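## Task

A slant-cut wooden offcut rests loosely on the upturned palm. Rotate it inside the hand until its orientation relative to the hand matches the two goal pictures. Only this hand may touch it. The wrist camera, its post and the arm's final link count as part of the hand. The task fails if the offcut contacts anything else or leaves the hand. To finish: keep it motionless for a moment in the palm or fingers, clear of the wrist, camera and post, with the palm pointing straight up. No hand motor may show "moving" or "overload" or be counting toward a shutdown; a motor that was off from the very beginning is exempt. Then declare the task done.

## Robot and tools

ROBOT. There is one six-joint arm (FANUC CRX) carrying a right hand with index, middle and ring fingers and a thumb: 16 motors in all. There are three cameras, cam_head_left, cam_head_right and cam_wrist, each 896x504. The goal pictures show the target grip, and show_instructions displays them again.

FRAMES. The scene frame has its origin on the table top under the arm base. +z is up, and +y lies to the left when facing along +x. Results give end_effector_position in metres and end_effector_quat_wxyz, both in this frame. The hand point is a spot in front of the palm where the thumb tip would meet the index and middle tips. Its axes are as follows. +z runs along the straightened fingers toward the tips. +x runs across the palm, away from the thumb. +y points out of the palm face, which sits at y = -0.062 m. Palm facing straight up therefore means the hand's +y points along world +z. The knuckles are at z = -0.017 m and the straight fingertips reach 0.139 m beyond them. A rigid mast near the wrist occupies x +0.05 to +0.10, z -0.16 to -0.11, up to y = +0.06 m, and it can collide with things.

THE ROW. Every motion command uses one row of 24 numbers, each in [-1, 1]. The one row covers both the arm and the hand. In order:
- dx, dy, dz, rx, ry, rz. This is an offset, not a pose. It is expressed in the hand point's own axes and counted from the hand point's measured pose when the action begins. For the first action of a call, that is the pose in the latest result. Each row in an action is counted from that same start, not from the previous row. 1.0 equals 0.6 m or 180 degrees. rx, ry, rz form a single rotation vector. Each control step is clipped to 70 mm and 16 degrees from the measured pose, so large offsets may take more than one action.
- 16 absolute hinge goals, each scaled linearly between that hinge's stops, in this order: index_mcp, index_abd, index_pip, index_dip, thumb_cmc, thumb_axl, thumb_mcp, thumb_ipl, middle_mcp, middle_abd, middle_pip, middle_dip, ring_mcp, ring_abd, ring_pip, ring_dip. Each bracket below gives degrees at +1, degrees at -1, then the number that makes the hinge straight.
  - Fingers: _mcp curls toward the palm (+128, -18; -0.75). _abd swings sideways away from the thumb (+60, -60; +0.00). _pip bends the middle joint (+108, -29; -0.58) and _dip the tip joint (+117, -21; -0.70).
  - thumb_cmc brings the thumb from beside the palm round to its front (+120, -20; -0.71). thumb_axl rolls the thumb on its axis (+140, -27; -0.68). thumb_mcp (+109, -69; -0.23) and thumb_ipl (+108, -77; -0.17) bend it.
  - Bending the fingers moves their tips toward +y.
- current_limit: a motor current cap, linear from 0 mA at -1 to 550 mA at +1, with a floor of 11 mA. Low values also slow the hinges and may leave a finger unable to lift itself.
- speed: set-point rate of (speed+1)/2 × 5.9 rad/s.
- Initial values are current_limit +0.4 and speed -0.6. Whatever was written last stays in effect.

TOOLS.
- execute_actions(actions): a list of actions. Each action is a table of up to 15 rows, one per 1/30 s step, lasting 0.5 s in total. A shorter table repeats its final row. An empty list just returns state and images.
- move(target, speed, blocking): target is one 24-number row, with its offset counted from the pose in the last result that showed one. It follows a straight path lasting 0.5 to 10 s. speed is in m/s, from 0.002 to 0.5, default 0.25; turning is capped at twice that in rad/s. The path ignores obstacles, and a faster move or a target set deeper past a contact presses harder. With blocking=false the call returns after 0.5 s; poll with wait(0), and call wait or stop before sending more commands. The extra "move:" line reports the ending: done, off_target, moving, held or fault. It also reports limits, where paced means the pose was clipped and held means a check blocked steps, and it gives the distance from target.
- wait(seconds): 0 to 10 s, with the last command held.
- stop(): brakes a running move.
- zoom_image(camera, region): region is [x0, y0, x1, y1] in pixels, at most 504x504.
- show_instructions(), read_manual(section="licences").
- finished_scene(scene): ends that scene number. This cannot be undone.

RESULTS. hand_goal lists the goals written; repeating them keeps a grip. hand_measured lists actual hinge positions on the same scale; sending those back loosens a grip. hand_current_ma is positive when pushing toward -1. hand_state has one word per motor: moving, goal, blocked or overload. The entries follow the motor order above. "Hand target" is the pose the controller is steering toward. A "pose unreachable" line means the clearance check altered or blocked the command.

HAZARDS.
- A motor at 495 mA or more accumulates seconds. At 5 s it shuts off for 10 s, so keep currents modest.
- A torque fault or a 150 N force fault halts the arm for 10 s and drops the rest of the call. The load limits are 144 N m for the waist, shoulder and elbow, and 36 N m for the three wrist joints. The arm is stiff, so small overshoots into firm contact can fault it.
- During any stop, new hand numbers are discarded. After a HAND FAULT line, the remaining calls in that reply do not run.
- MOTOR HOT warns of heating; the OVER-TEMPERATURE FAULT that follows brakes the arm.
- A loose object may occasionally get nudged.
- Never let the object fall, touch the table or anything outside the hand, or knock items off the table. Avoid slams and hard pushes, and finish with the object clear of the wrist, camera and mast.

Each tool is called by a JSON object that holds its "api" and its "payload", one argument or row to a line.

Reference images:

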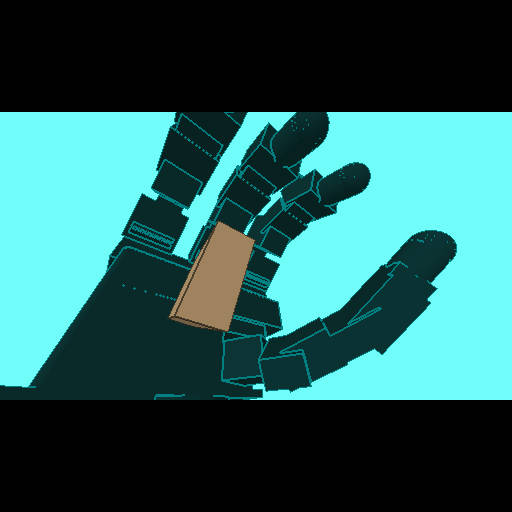

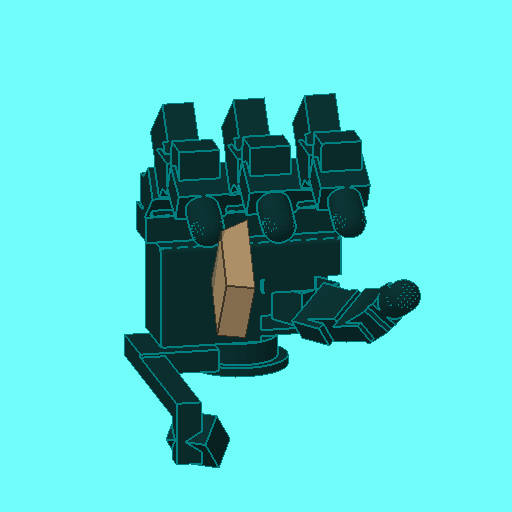

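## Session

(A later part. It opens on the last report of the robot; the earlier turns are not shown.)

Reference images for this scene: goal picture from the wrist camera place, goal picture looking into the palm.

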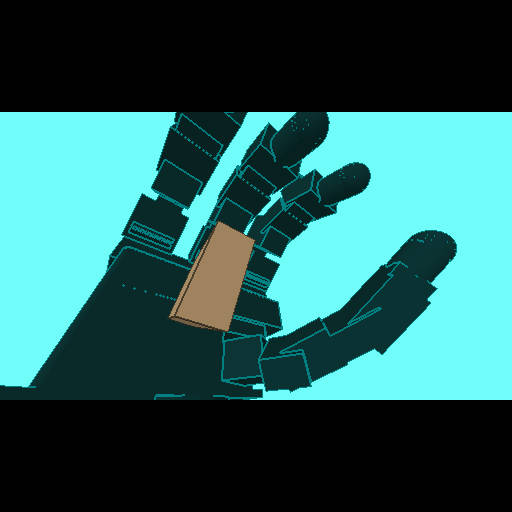

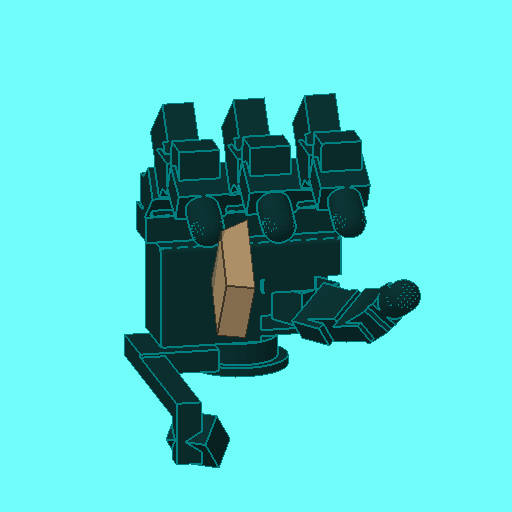

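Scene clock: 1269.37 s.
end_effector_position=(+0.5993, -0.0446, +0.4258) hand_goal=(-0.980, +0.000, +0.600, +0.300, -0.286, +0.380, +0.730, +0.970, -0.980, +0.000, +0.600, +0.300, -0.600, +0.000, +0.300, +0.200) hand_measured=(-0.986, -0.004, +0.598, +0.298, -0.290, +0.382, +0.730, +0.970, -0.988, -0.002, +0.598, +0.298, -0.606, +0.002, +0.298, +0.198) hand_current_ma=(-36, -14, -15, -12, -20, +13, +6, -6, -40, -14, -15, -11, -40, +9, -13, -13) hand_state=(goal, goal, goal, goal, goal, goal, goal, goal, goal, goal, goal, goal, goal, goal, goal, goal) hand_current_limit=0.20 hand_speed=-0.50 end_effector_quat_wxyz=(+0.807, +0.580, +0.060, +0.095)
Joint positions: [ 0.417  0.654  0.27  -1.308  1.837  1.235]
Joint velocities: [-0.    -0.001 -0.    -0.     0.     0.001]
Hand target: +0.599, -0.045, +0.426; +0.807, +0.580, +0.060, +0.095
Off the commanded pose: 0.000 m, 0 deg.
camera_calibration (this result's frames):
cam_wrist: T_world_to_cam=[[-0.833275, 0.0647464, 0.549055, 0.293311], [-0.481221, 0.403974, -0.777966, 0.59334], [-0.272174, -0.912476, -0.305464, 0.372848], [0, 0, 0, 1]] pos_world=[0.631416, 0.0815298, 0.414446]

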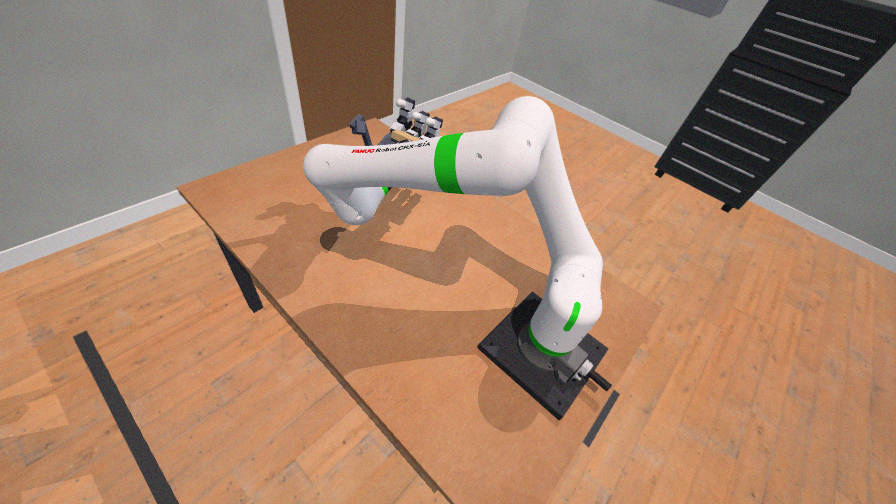

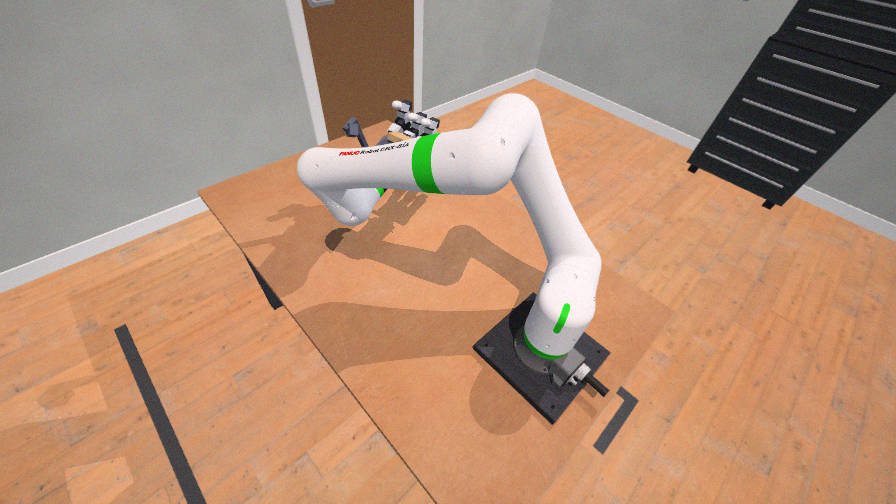

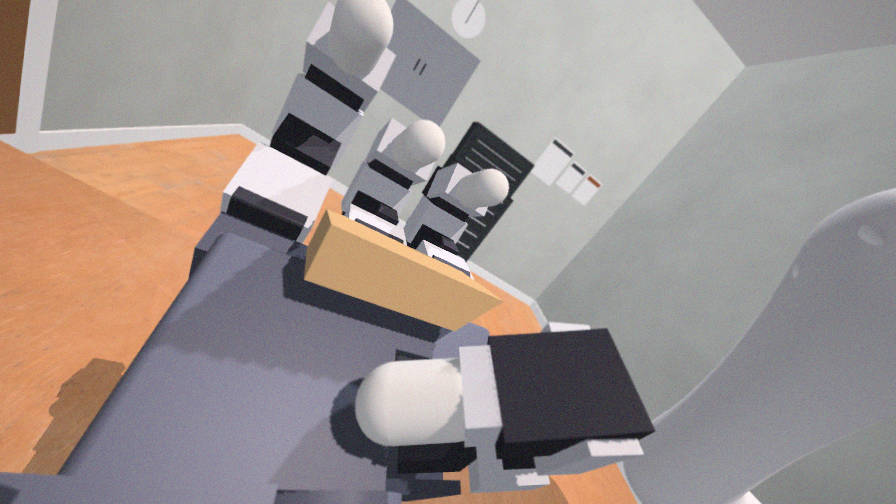

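{"api": "execute_actions", "payload": {
  "actions": [
    [[0,0,0,0,0,0,-0.75,0,0.6,0.3,-0.286,0.38,0.73,0.97,-0.5,0,0.6,0.1,-0.6,0,0.3,0.2,0.2,-0.5]],
    [[0,0,0,0,0,0,-0.75,0,0.6,0.3,-0.286,0.38,0.73,0.97,-0.25,0,0.7,0.15,-0.6,0,0.3,0.2,0.2,-0.7]],
    [[0,0,0,0,0,0,-0.75,0,0.6,0.3,-0.286,0.38,0.73,0.97,-0.15,0,0.85,0.15,-0.6,0,0.3,0.2,0.2,-0.7]]
  ]
}}

Scene clock: 1298.67 s.
end_effector_position=(+0.5993, -0.0446, +0.4258) hand_goal=(-0.750, +0.000, +0.600, +0.300, -0.286, +0.380, +0.730, +0.970, -0.150, +0.000, +0.850, +0.150, -0.600, +0.000, +0.300, +0.200) hand_measured=(-0.768, -0.004, +0.598, +0.298, -0.290, +0.382, +0.730, +0.970, -0.170, -0.002, +0.842, +0.146, -0.606, +0.002, +0.298, +0.198) hand_current_ma=(-104, -14, -10, -12, -20, +13, +6, -6, -107, -14, -51, -25, -40, +9, -13, -13) hand_state=(goal, goal, goal, goal, goal, goal, goal, goal, goal, goal, goal, goal, goal, goal, goal, goal) hand_current_limit=0.20 hand_speed=-0.70 end_effector_quat_wxyz=(+0.807, +0.580, +0.060, +0.095)
Joint positions: [ 0.417  0.654  0.27  -1.308  1.837  1.235]
Joint velocities: [ 0.     0.     0.    -0.002  0.001 -0.   ]
Hand target: +0.599, -0.045, +0.426; +0.807, +0.580, +0.060, +0.095
Off the commanded pose: 0.000 m, 0 deg.
camera_calibration (this result's frames):
cam_wrist: T_world_to_cam=[[-0.833297, 0.064732, 0.549022, 0.29332], [-0.481185, 0.404011, -0.777969, 0.593334], [-0.27217, -0.912461, -0.305513, 0.372867], [0, 0, 0, 1]] pos_world=[0.631409, 0.0815261, 0.414472]

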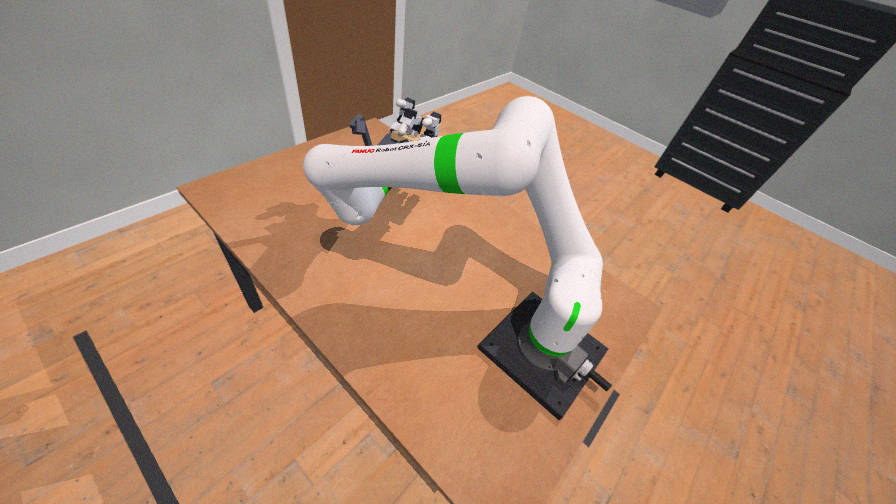

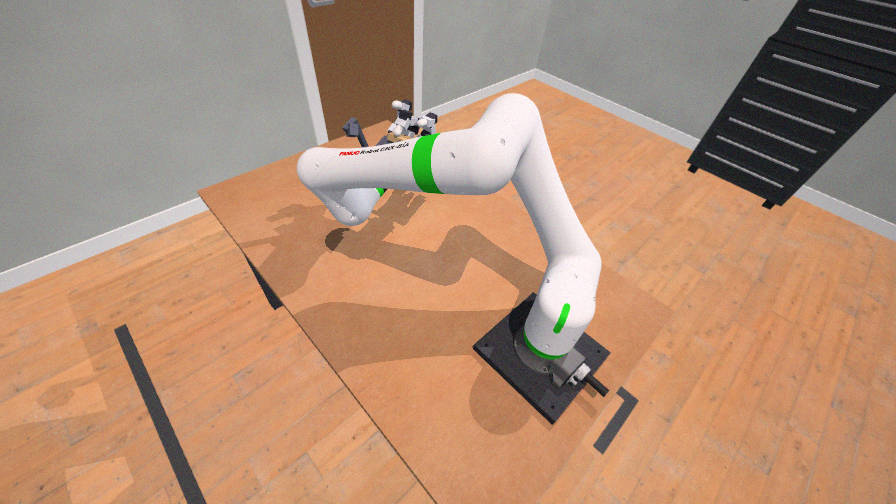

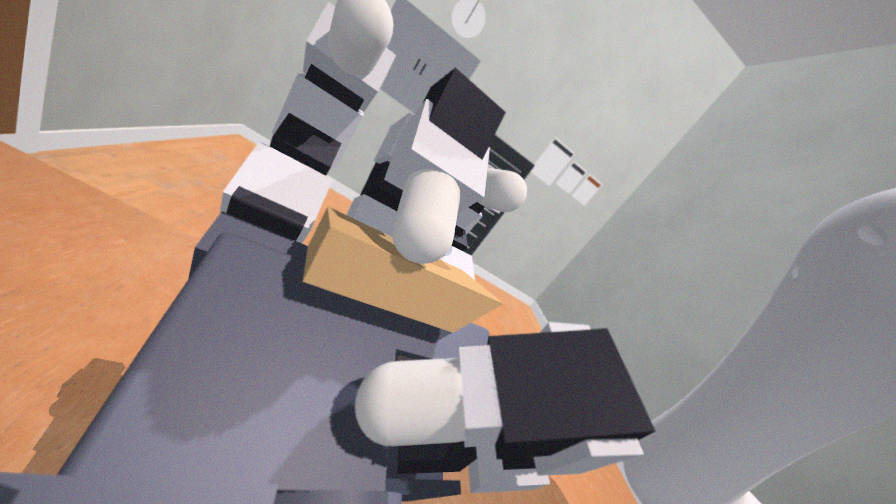

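{"api": "execute_actions", "payload": {
  "actions": []
}}

Scene clock: 1343.77 s.
end_effector_position=(+0.5993, -0.0446, +0.4258) hand_goal=(-0.750, +0.000, +0.600, +0.300, -0.286, +0.380, +0.730, +0.970, -0.150, +0.000, +0.850, +0.150, -0.600, +0.000, +0.300, +0.200) hand_measured=(-0.768, -0.004, +0.598, +0.298, -0.290, +0.382, +0.730, +0.970, -0.170, -0.002, +0.842, +0.146, -0.606, +0.002, +0.298, +0.198) hand_current_ma=(-104, -14, -10, -12, -20, +13, +6, -6, -107, -14, -51, -25, -40, +9, -13, -13) hand_state=(goal, goal, goal, goal, goal, goal, goal, goal, goal, goal, goal, goal, goal, goal, goal, goal) hand_current_limit=0.20 hand_speed=-0.70 end_effector_quat_wxyz=(+0.807, +0.580, +0.060, +0.095)
Joint positions: [ 0.417  0.654  0.27  -1.308  1.837  1.235]
Joint velocities: [ 0.    -0.001  0.    -0.    -0.001  0.   ]
Hand target: +0.599, -0.045, +0.426; +0.807, +0.580, +0.060, +0.095
Off the commanded pose: 0.000 m, 0 deg.
camera_calibration (this result's frames):
cam_wrist: T_world_to_cam=[[-0.833297, 0.0647319, 0.549022, 0.29332], [-0.481185, 0.404011, -0.777969, 0.593334], [-0.27217, -0.912461, -0.305513, 0.372867], [0, 0, 0, 1]] pos_world=[0.631409, 0.0815262, 0.414472]

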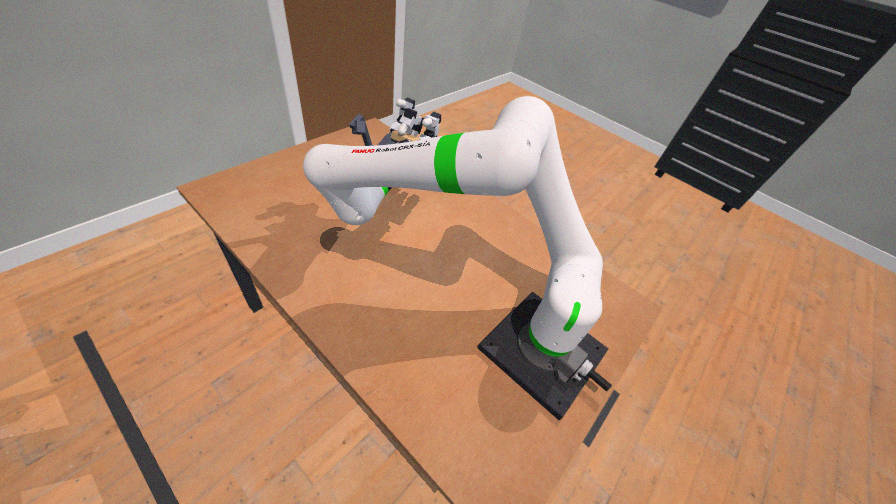

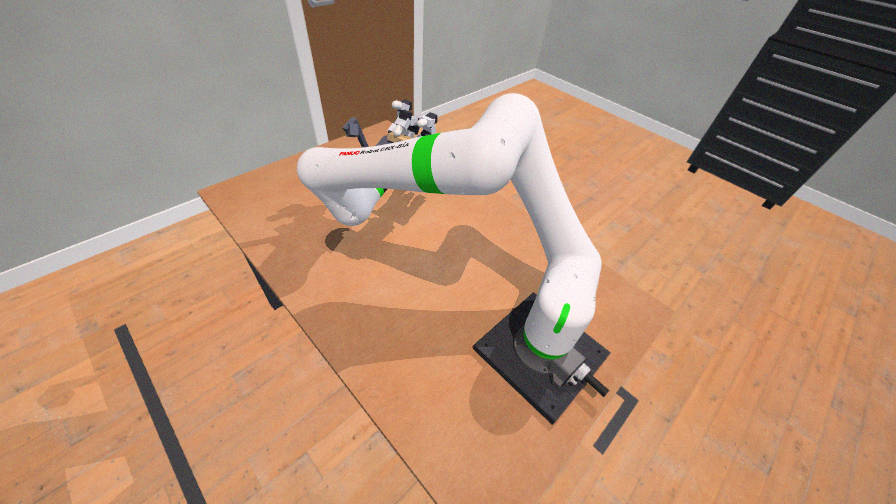

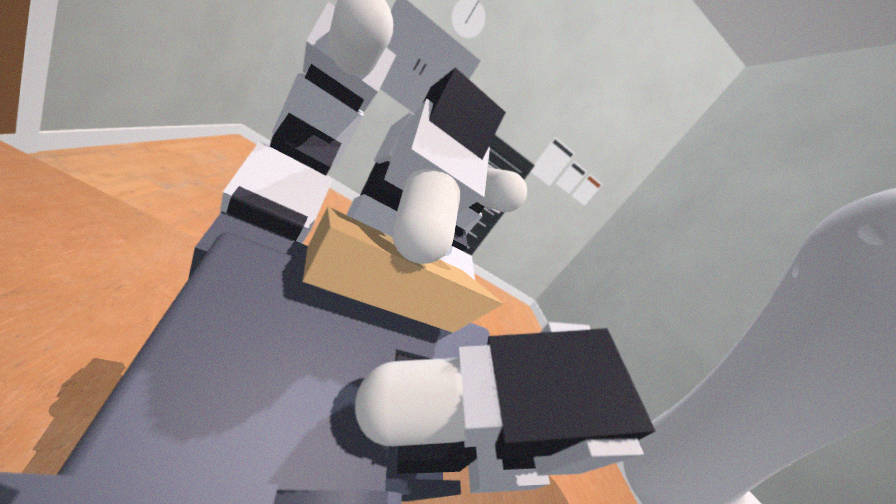

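{"api": "move", "payload": {
  "target": [0,0,0,0,0,0,-0.75,0,0.6,0.3,-0.286,0.38,0.73,0.97,-0.03,0,0.88,0.1,-0.6,0,0.3,0.2,0.2,-0.8]
}}

Scene clock: 1354.50 s.
end_effector_position=(+0.5993, -0.0446, +0.4258) hand_goal=(-0.750, +0.000, +0.600, +0.300, -0.286, +0.380, +0.730, +0.970, -0.030, +0.000, +0.880, +0.100, -0.600, +0.000, +0.300, +0.200) hand_measured=(-0.768, -0.004, +0.598, +0.298, -0.290, +0.382, +0.730, +0.970, -0.062, -0.002, +0.856, +0.084, -0.606, +0.002, +0.298, +0.198) hand_current_ma=(-104, -14, -10, -12, -20, +13, +6, -6, -177, -14, -137, -82, -40, +9, -13, -13) hand_state=(goal, goal, goal, goal, goal, goal, goal, goal, blocked, goal, blocked, goal, goal, goal, goal, goal) hand_current_limit=0.20 hand_speed=-0.80 end_effector_quat_wxyz=(+0.807, +0.580, +0.060, +0.095)
Joint positions: [ 0.417  0.654  0.27  -1.308  1.837  1.235]
Joint velocities: [-0.     0.     0.001  0.002 -0.001  0.001]
Hand target: +0.599, -0.045, +0.426; +0.807, +0.580, +0.060, +0.095
Off the commanded pose: 0.000 m, 0 deg.
move: done
camera_calibration (this result's frames):
cam_wrist: T_world_to_cam=[[-0.833297, 0.064732, 0.549022, 0.29332], [-0.481185, 0.404011, -0.777969, 0.593334], [-0.27217, -0.912461, -0.305513, 0.372867], [0, 0, 0, 1]] pos_world=[0.631409, 0.0815261, 0.414472]

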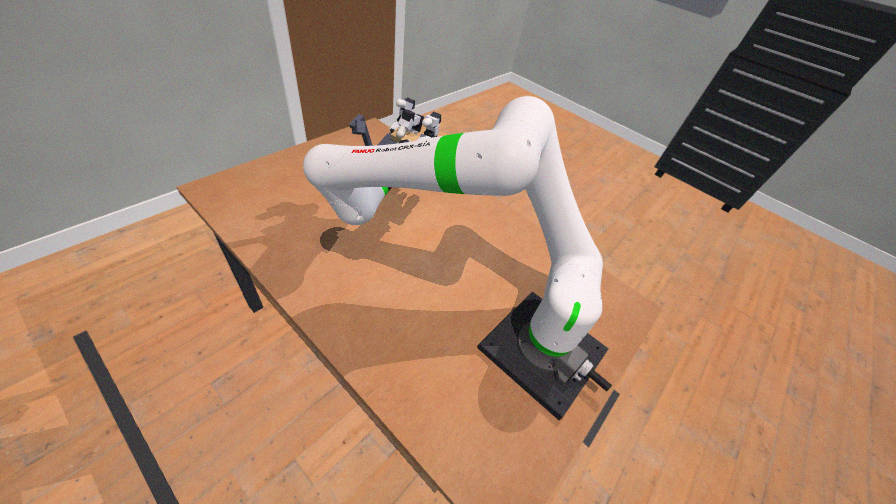

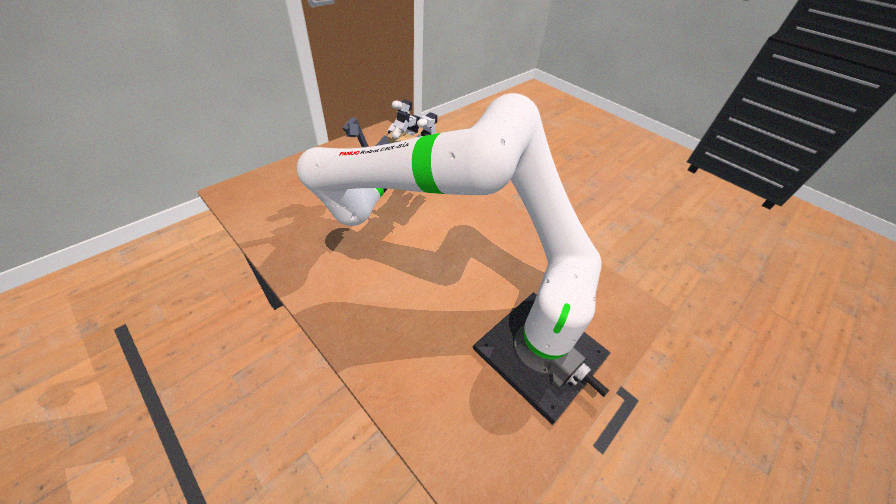

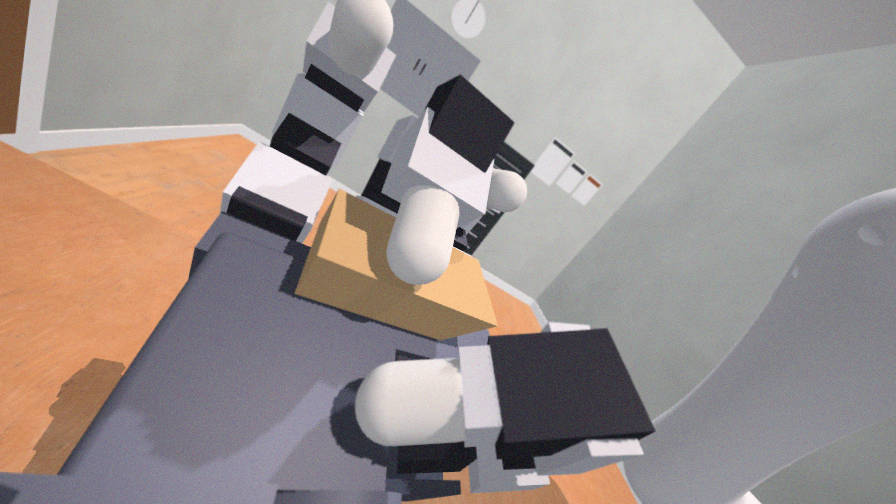

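It has flattened. Next I drag it toward the wrist.

{"api": "move", "payload": {
  "target": [0,0,0,0,0,0,-0.75,0,0.6,0.3,-0.286,0.38,0.73,0.97,0.12,0,0.88,-0.08,-0.6,0,0.3,0.2,0.2,-0.85]
}}

{"api": "move", "payload": {
  "target": [0,0,0,0,0,0,-0.75,0,0.6,0.3,-0.286,0.38,0.73,0.97,0.25,0,0.84,-0.22,-0.6,0,0.3,0.2,0.2,-0.85]
}}

Scene clock: 1365.53 s.
end_effector_position=(+0.5993, -0.0446, +0.4258) hand_goal=(-0.750, +0.000, +0.600, +0.300, -0.286, +0.380, +0.730, +0.970, +0.120, +0.000, +0.880, -0.080, -0.600, +0.000, +0.300, +0.200) hand_measured=(-0.768, -0.004, +0.598, +0.298, -0.290, +0.382, +0.730, +0.970, +0.088, -0.002, +0.856, -0.084, -0.606, +0.002, +0.298, +0.198) hand_current_ma=(-104, -14, -10, -12, -20, +13, +6, -6, -168, -14, -137, -19, -40, +9, -13, -13) hand_state=(goal, goal, goal, goal, goal, goal, goal, goal, blocked, goal, blocked, goal, goal, goal, goal, goal) hand_current_limit=0.20 hand_speed=-0.85 end_effector_quat_wxyz=(+0.807, +0.580, +0.060, +0.095)
Joint positions: [ 0.417  0.654  0.27  -1.308  1.837  1.235]
Joint velocities: [ 0.    -0.001 -0.    -0.001 -0.001  0.001]
Hand target: +0.599, -0.045, +0.426; +0.807, +0.580, +0.060, +0.095
Off the commanded pose: 0.000 m, 0 deg.
move: done
camera_calibration (this result's frames):
cam_wrist: T_world_to_cam=[[-0.833297, 0.0647322, 0.549022, 0.29332], [-0.481185, 0.404011, -0.777969, 0.593334], [-0.272171, -0.912461, -0.305513, 0.372867], [0, 0, 0, 1]] pos_world=[0.631409, 0.0815261, 0.414472]

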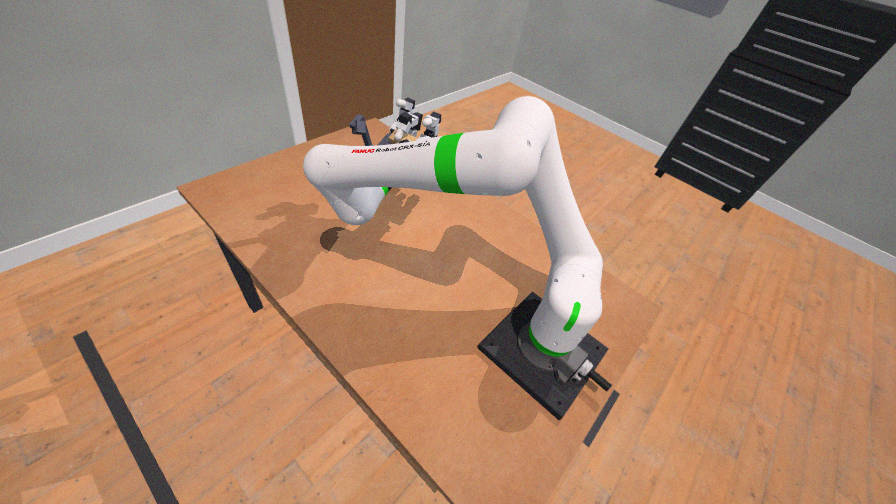

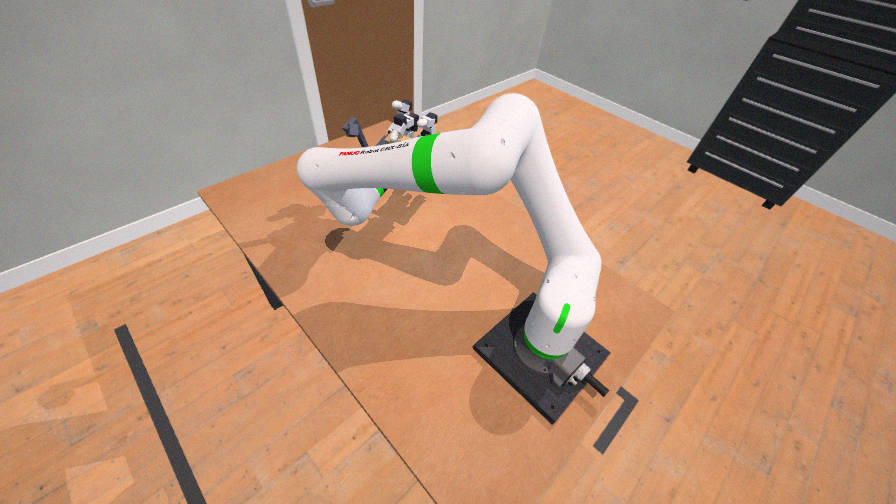

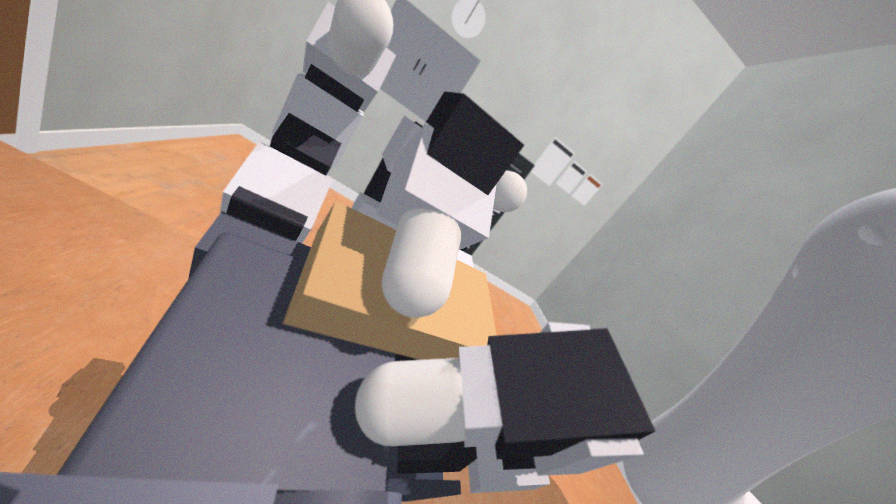

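Scene clock: 1366.17 s.
end_effector_position=(+0.5993, -0.0446, +0.4258) hand_goal=(-0.750, +0.000, +0.600, +0.300, -0.286, +0.380, +0.730, +0.970, +0.250, +0.000, +0.840, -0.220, -0.600, +0.000, +0.300, +0.200) hand_measured=(-0.768, -0.004, +0.598, +0.298, -0.290, +0.382, +0.730, +0.970, +0.214, -0.002, +0.832, -0.220, -0.606, +0.002, +0.298, +0.198) hand_current_ma=(-104, -14, -10, -12, -20, +18, +6, -2, -192, -14, -45, -1, -40, +9, -13, -13) hand_state=(goal, goal, goal, goal, goal, goal, goal, goal, blocked, goal, goal, goal, goal, goal, goal, goal) hand_current_limit=0.20 hand_speed=-0.85 end_effector_quat_wxyz=(+0.807, +0.580, +0.060, +0.095)
Joint positions: [ 0.417  0.654  0.27  -1.308  1.837  1.235]
Joint velocities: [-0. -0. -0.  0.  0. -0.]
Hand target: +0.599, -0.045, +0.426; +0.807, +0.580, +0.060, +0.095
Off the commanded pose: 0.000 m, 0 deg.
move: done
camera_calibration (this result's frames):
cam_wrist: T_world_to_cam=[[-0.833297, 0.064732, 0.549022, 0.29332], [-0.481185, 0.404011, -0.777969, 0.593334], [-0.27217, -0.912461, -0.305513, 0.372867], [0, 0, 0, 1]] pos_world=[0.631409, 0.0815261, 0.414472]

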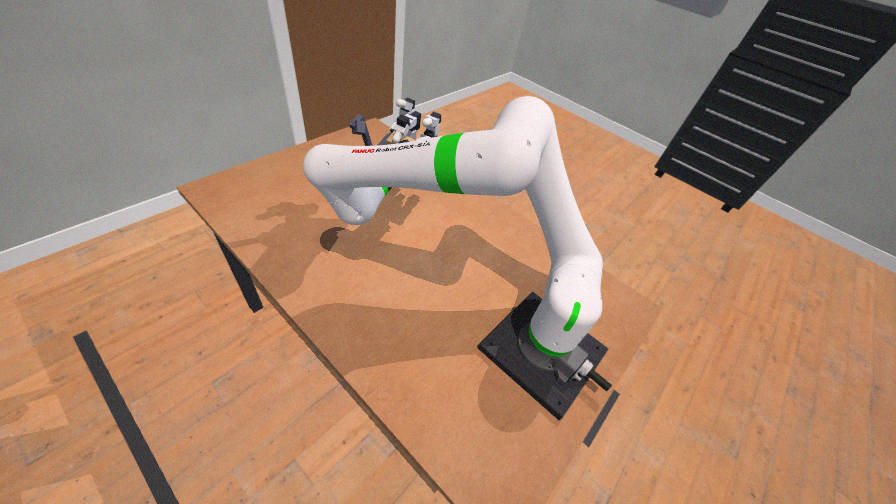

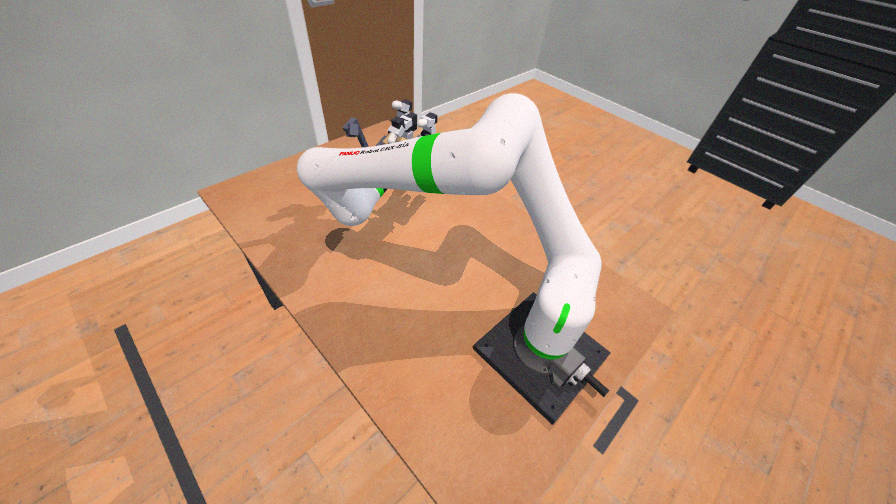

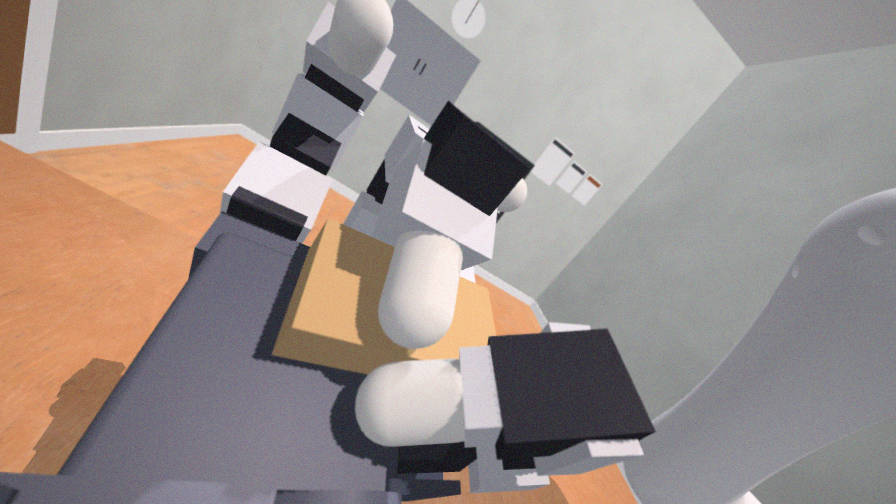

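{"api": "move", "payload": {
  "target": [0,0,0,0.11,0,0,-0.75,0,0.6,0.3,-0.286,0.38,0.73,0.97,0.2,0,0.6,-0.22,-0.6,0,0.3,0.2,0.2,-0.8],
  "speed": 0.2
}}

{"api": "move", "payload": {
  "target": [0,0,0,0,0,0,-0.75,0,0.6,0.3,-0.286,0.38,0.73,0.97,-0.55,0,0.6,0.0,-0.6,0,0.3,0.2,0.2,-0.6]
}}

Scene clock: 1386.00 s.
end_effector_position=(+0.5993, -0.0446, +0.4258) hand_goal=(-0.750, +0.000, +0.600, +0.300, -0.286, +0.380, +0.730, +0.970, +0.200, +0.000, +0.600, -0.220, -0.600, +0.000, +0.300, +0.200) hand_measured=(-0.768, -0.004, +0.598, +0.298, -0.290, +0.382, +0.730, +0.970, +0.202, -0.002, +0.608, -0.220, -0.606, +0.002, +0.298, +0.198) hand_current_ma=(-103, -14, -10, -12, -20, +18, +6, -2, +6, -14, +42, -1, -40, +9, -13, -13) hand_state=(goal, goal, goal, goal, goal, goal, goal, goal, goal, goal, goal, goal, goal, goal, goal, goal) hand_current_limit=0.20 hand_speed=-0.80 end_effector_quat_wxyz=(+0.695, +0.710, +0.075, +0.082)
Joint positions: [ 0.425  0.544  0.34  -1.613  1.728  1.35 ]
Joint velocities: [-0.    -0.     0.001 -0.001 -0.002  0.   ]
Hand target: +0.599, -0.045, +0.426; +0.695, +0.710, +0.075, +0.082
Off the commanded pose: 0.000 m, 0 deg.
move: done
camera_calibration (this result's frames):
cam_wrist: T_world_to_cam=[[-0.787959, -0.134628, 0.600829, 0.235262], [-0.536138, 0.629863, -0.561986, 0.544386], [-0.302781, -0.764949, -0.568486, 0.509739], [0, 0, 0, 1]] pos_world=[0.631582, 0.0787086, 0.454365]

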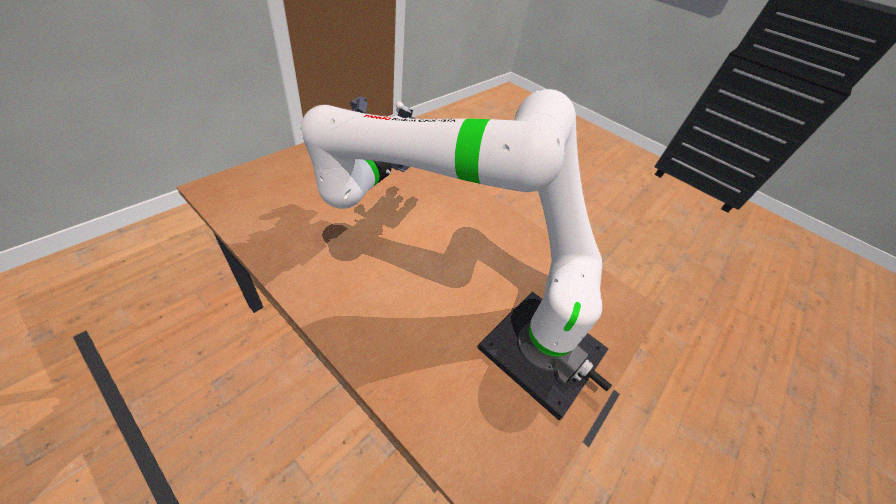

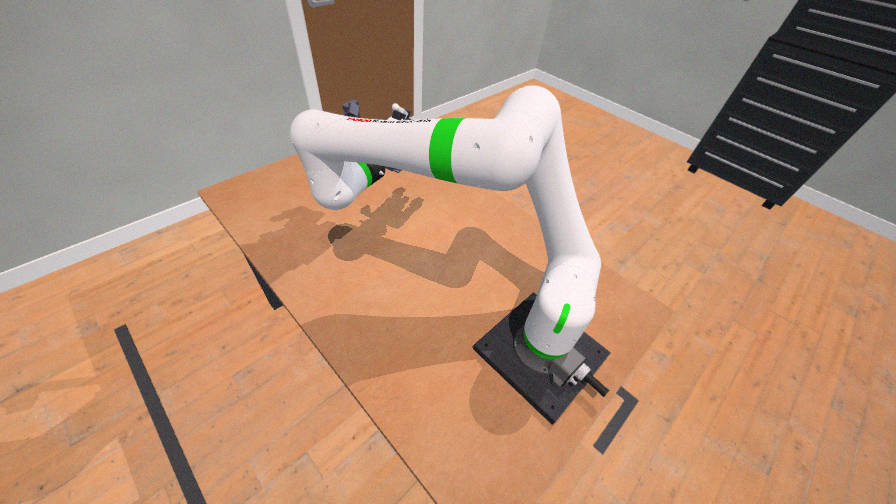

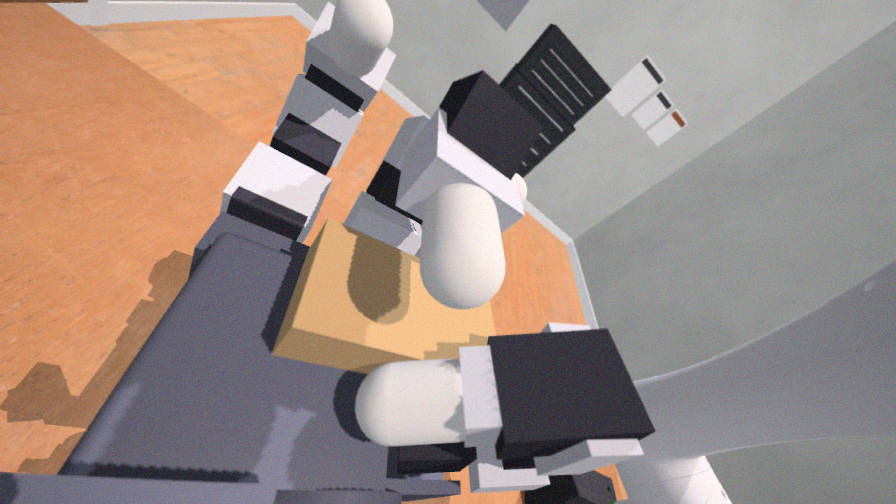

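Scene clock: 1387.10 s.
end_effector_position=(+0.5993, -0.0446, +0.4258) hand_goal=(-0.750, +0.000, +0.600, +0.300, -0.286, +0.380, +0.730, +0.970, -0.550, +0.000, +0.600, +0.000, -0.600, +0.000, +0.300, +0.200) hand_measured=(-0.768, -0.004, +0.598, +0.298, -0.290, +0.382, +0.730, +0.970, -0.556, -0.002, +0.604, -0.002, -0.606, +0.002, +0.298, +0.198) hand_current_ma=(-103, -14, -10, -12, -20, +18, +6, -2, -37, -14, +17, -11, -40, +9, -13, -13) hand_state=(goal, goal, goal, goal, goal, goal, goal, goal, goal, goal, goal, goal, goal, goal, goal, goal) hand_current_limit=0.20 hand_speed=-0.60 end_effector_quat_wxyz=(+0.695, +0.710, +0.075, +0.082)
Joint positions: [ 0.425  0.544  0.34  -1.613  1.728  1.35 ]
Joint velocities: [-0.     0.001 -0.     0.001  0.    -0.   ]
Hand target: +0.599, -0.045, +0.426; +0.695, +0.710, +0.075, +0.082
Off the commanded pose: 0.000 m, 0 deg.
move: done
camera_calibration (this result's frames):
cam_wrist: T_world_to_cam=[[-0.78797, -0.134632, 0.600815, 0.235267], [-0.536125, 0.629874, -0.561986, 0.544385], [-0.302777, -0.76494, -0.568501, 0.509745], [0, 0, 0, 1]] pos_world=[0.631581, 0.0787038, 0.454376]

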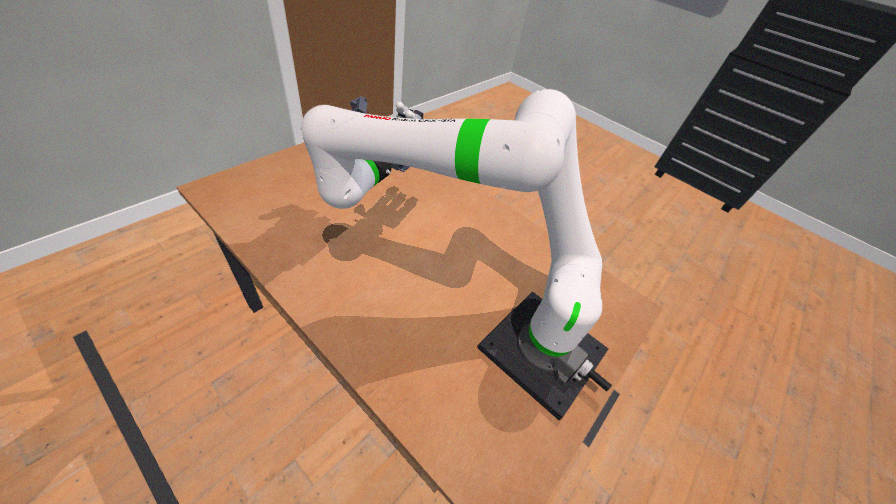

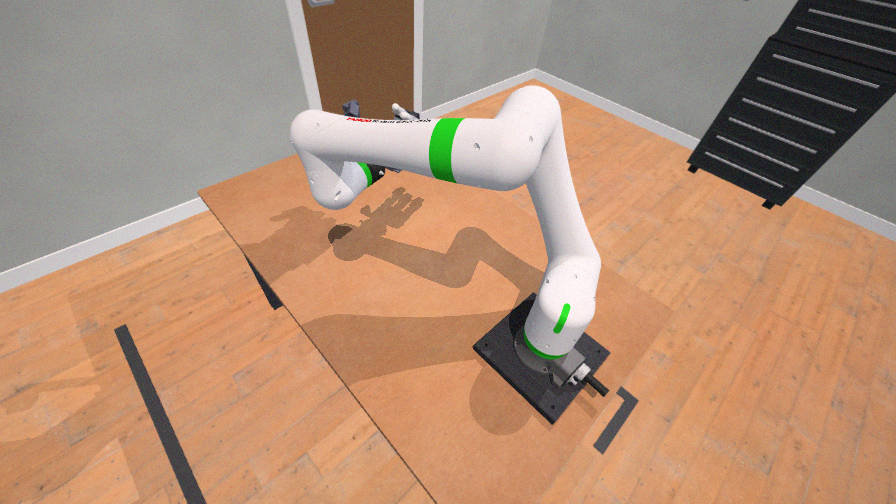

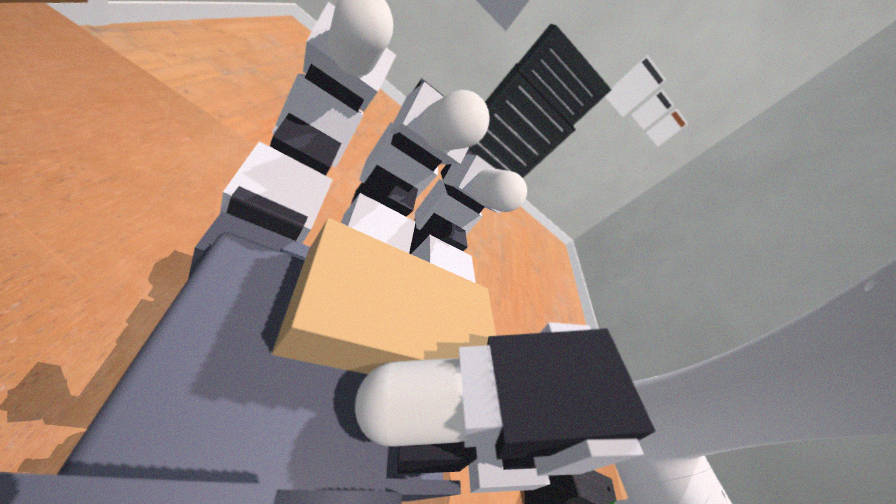

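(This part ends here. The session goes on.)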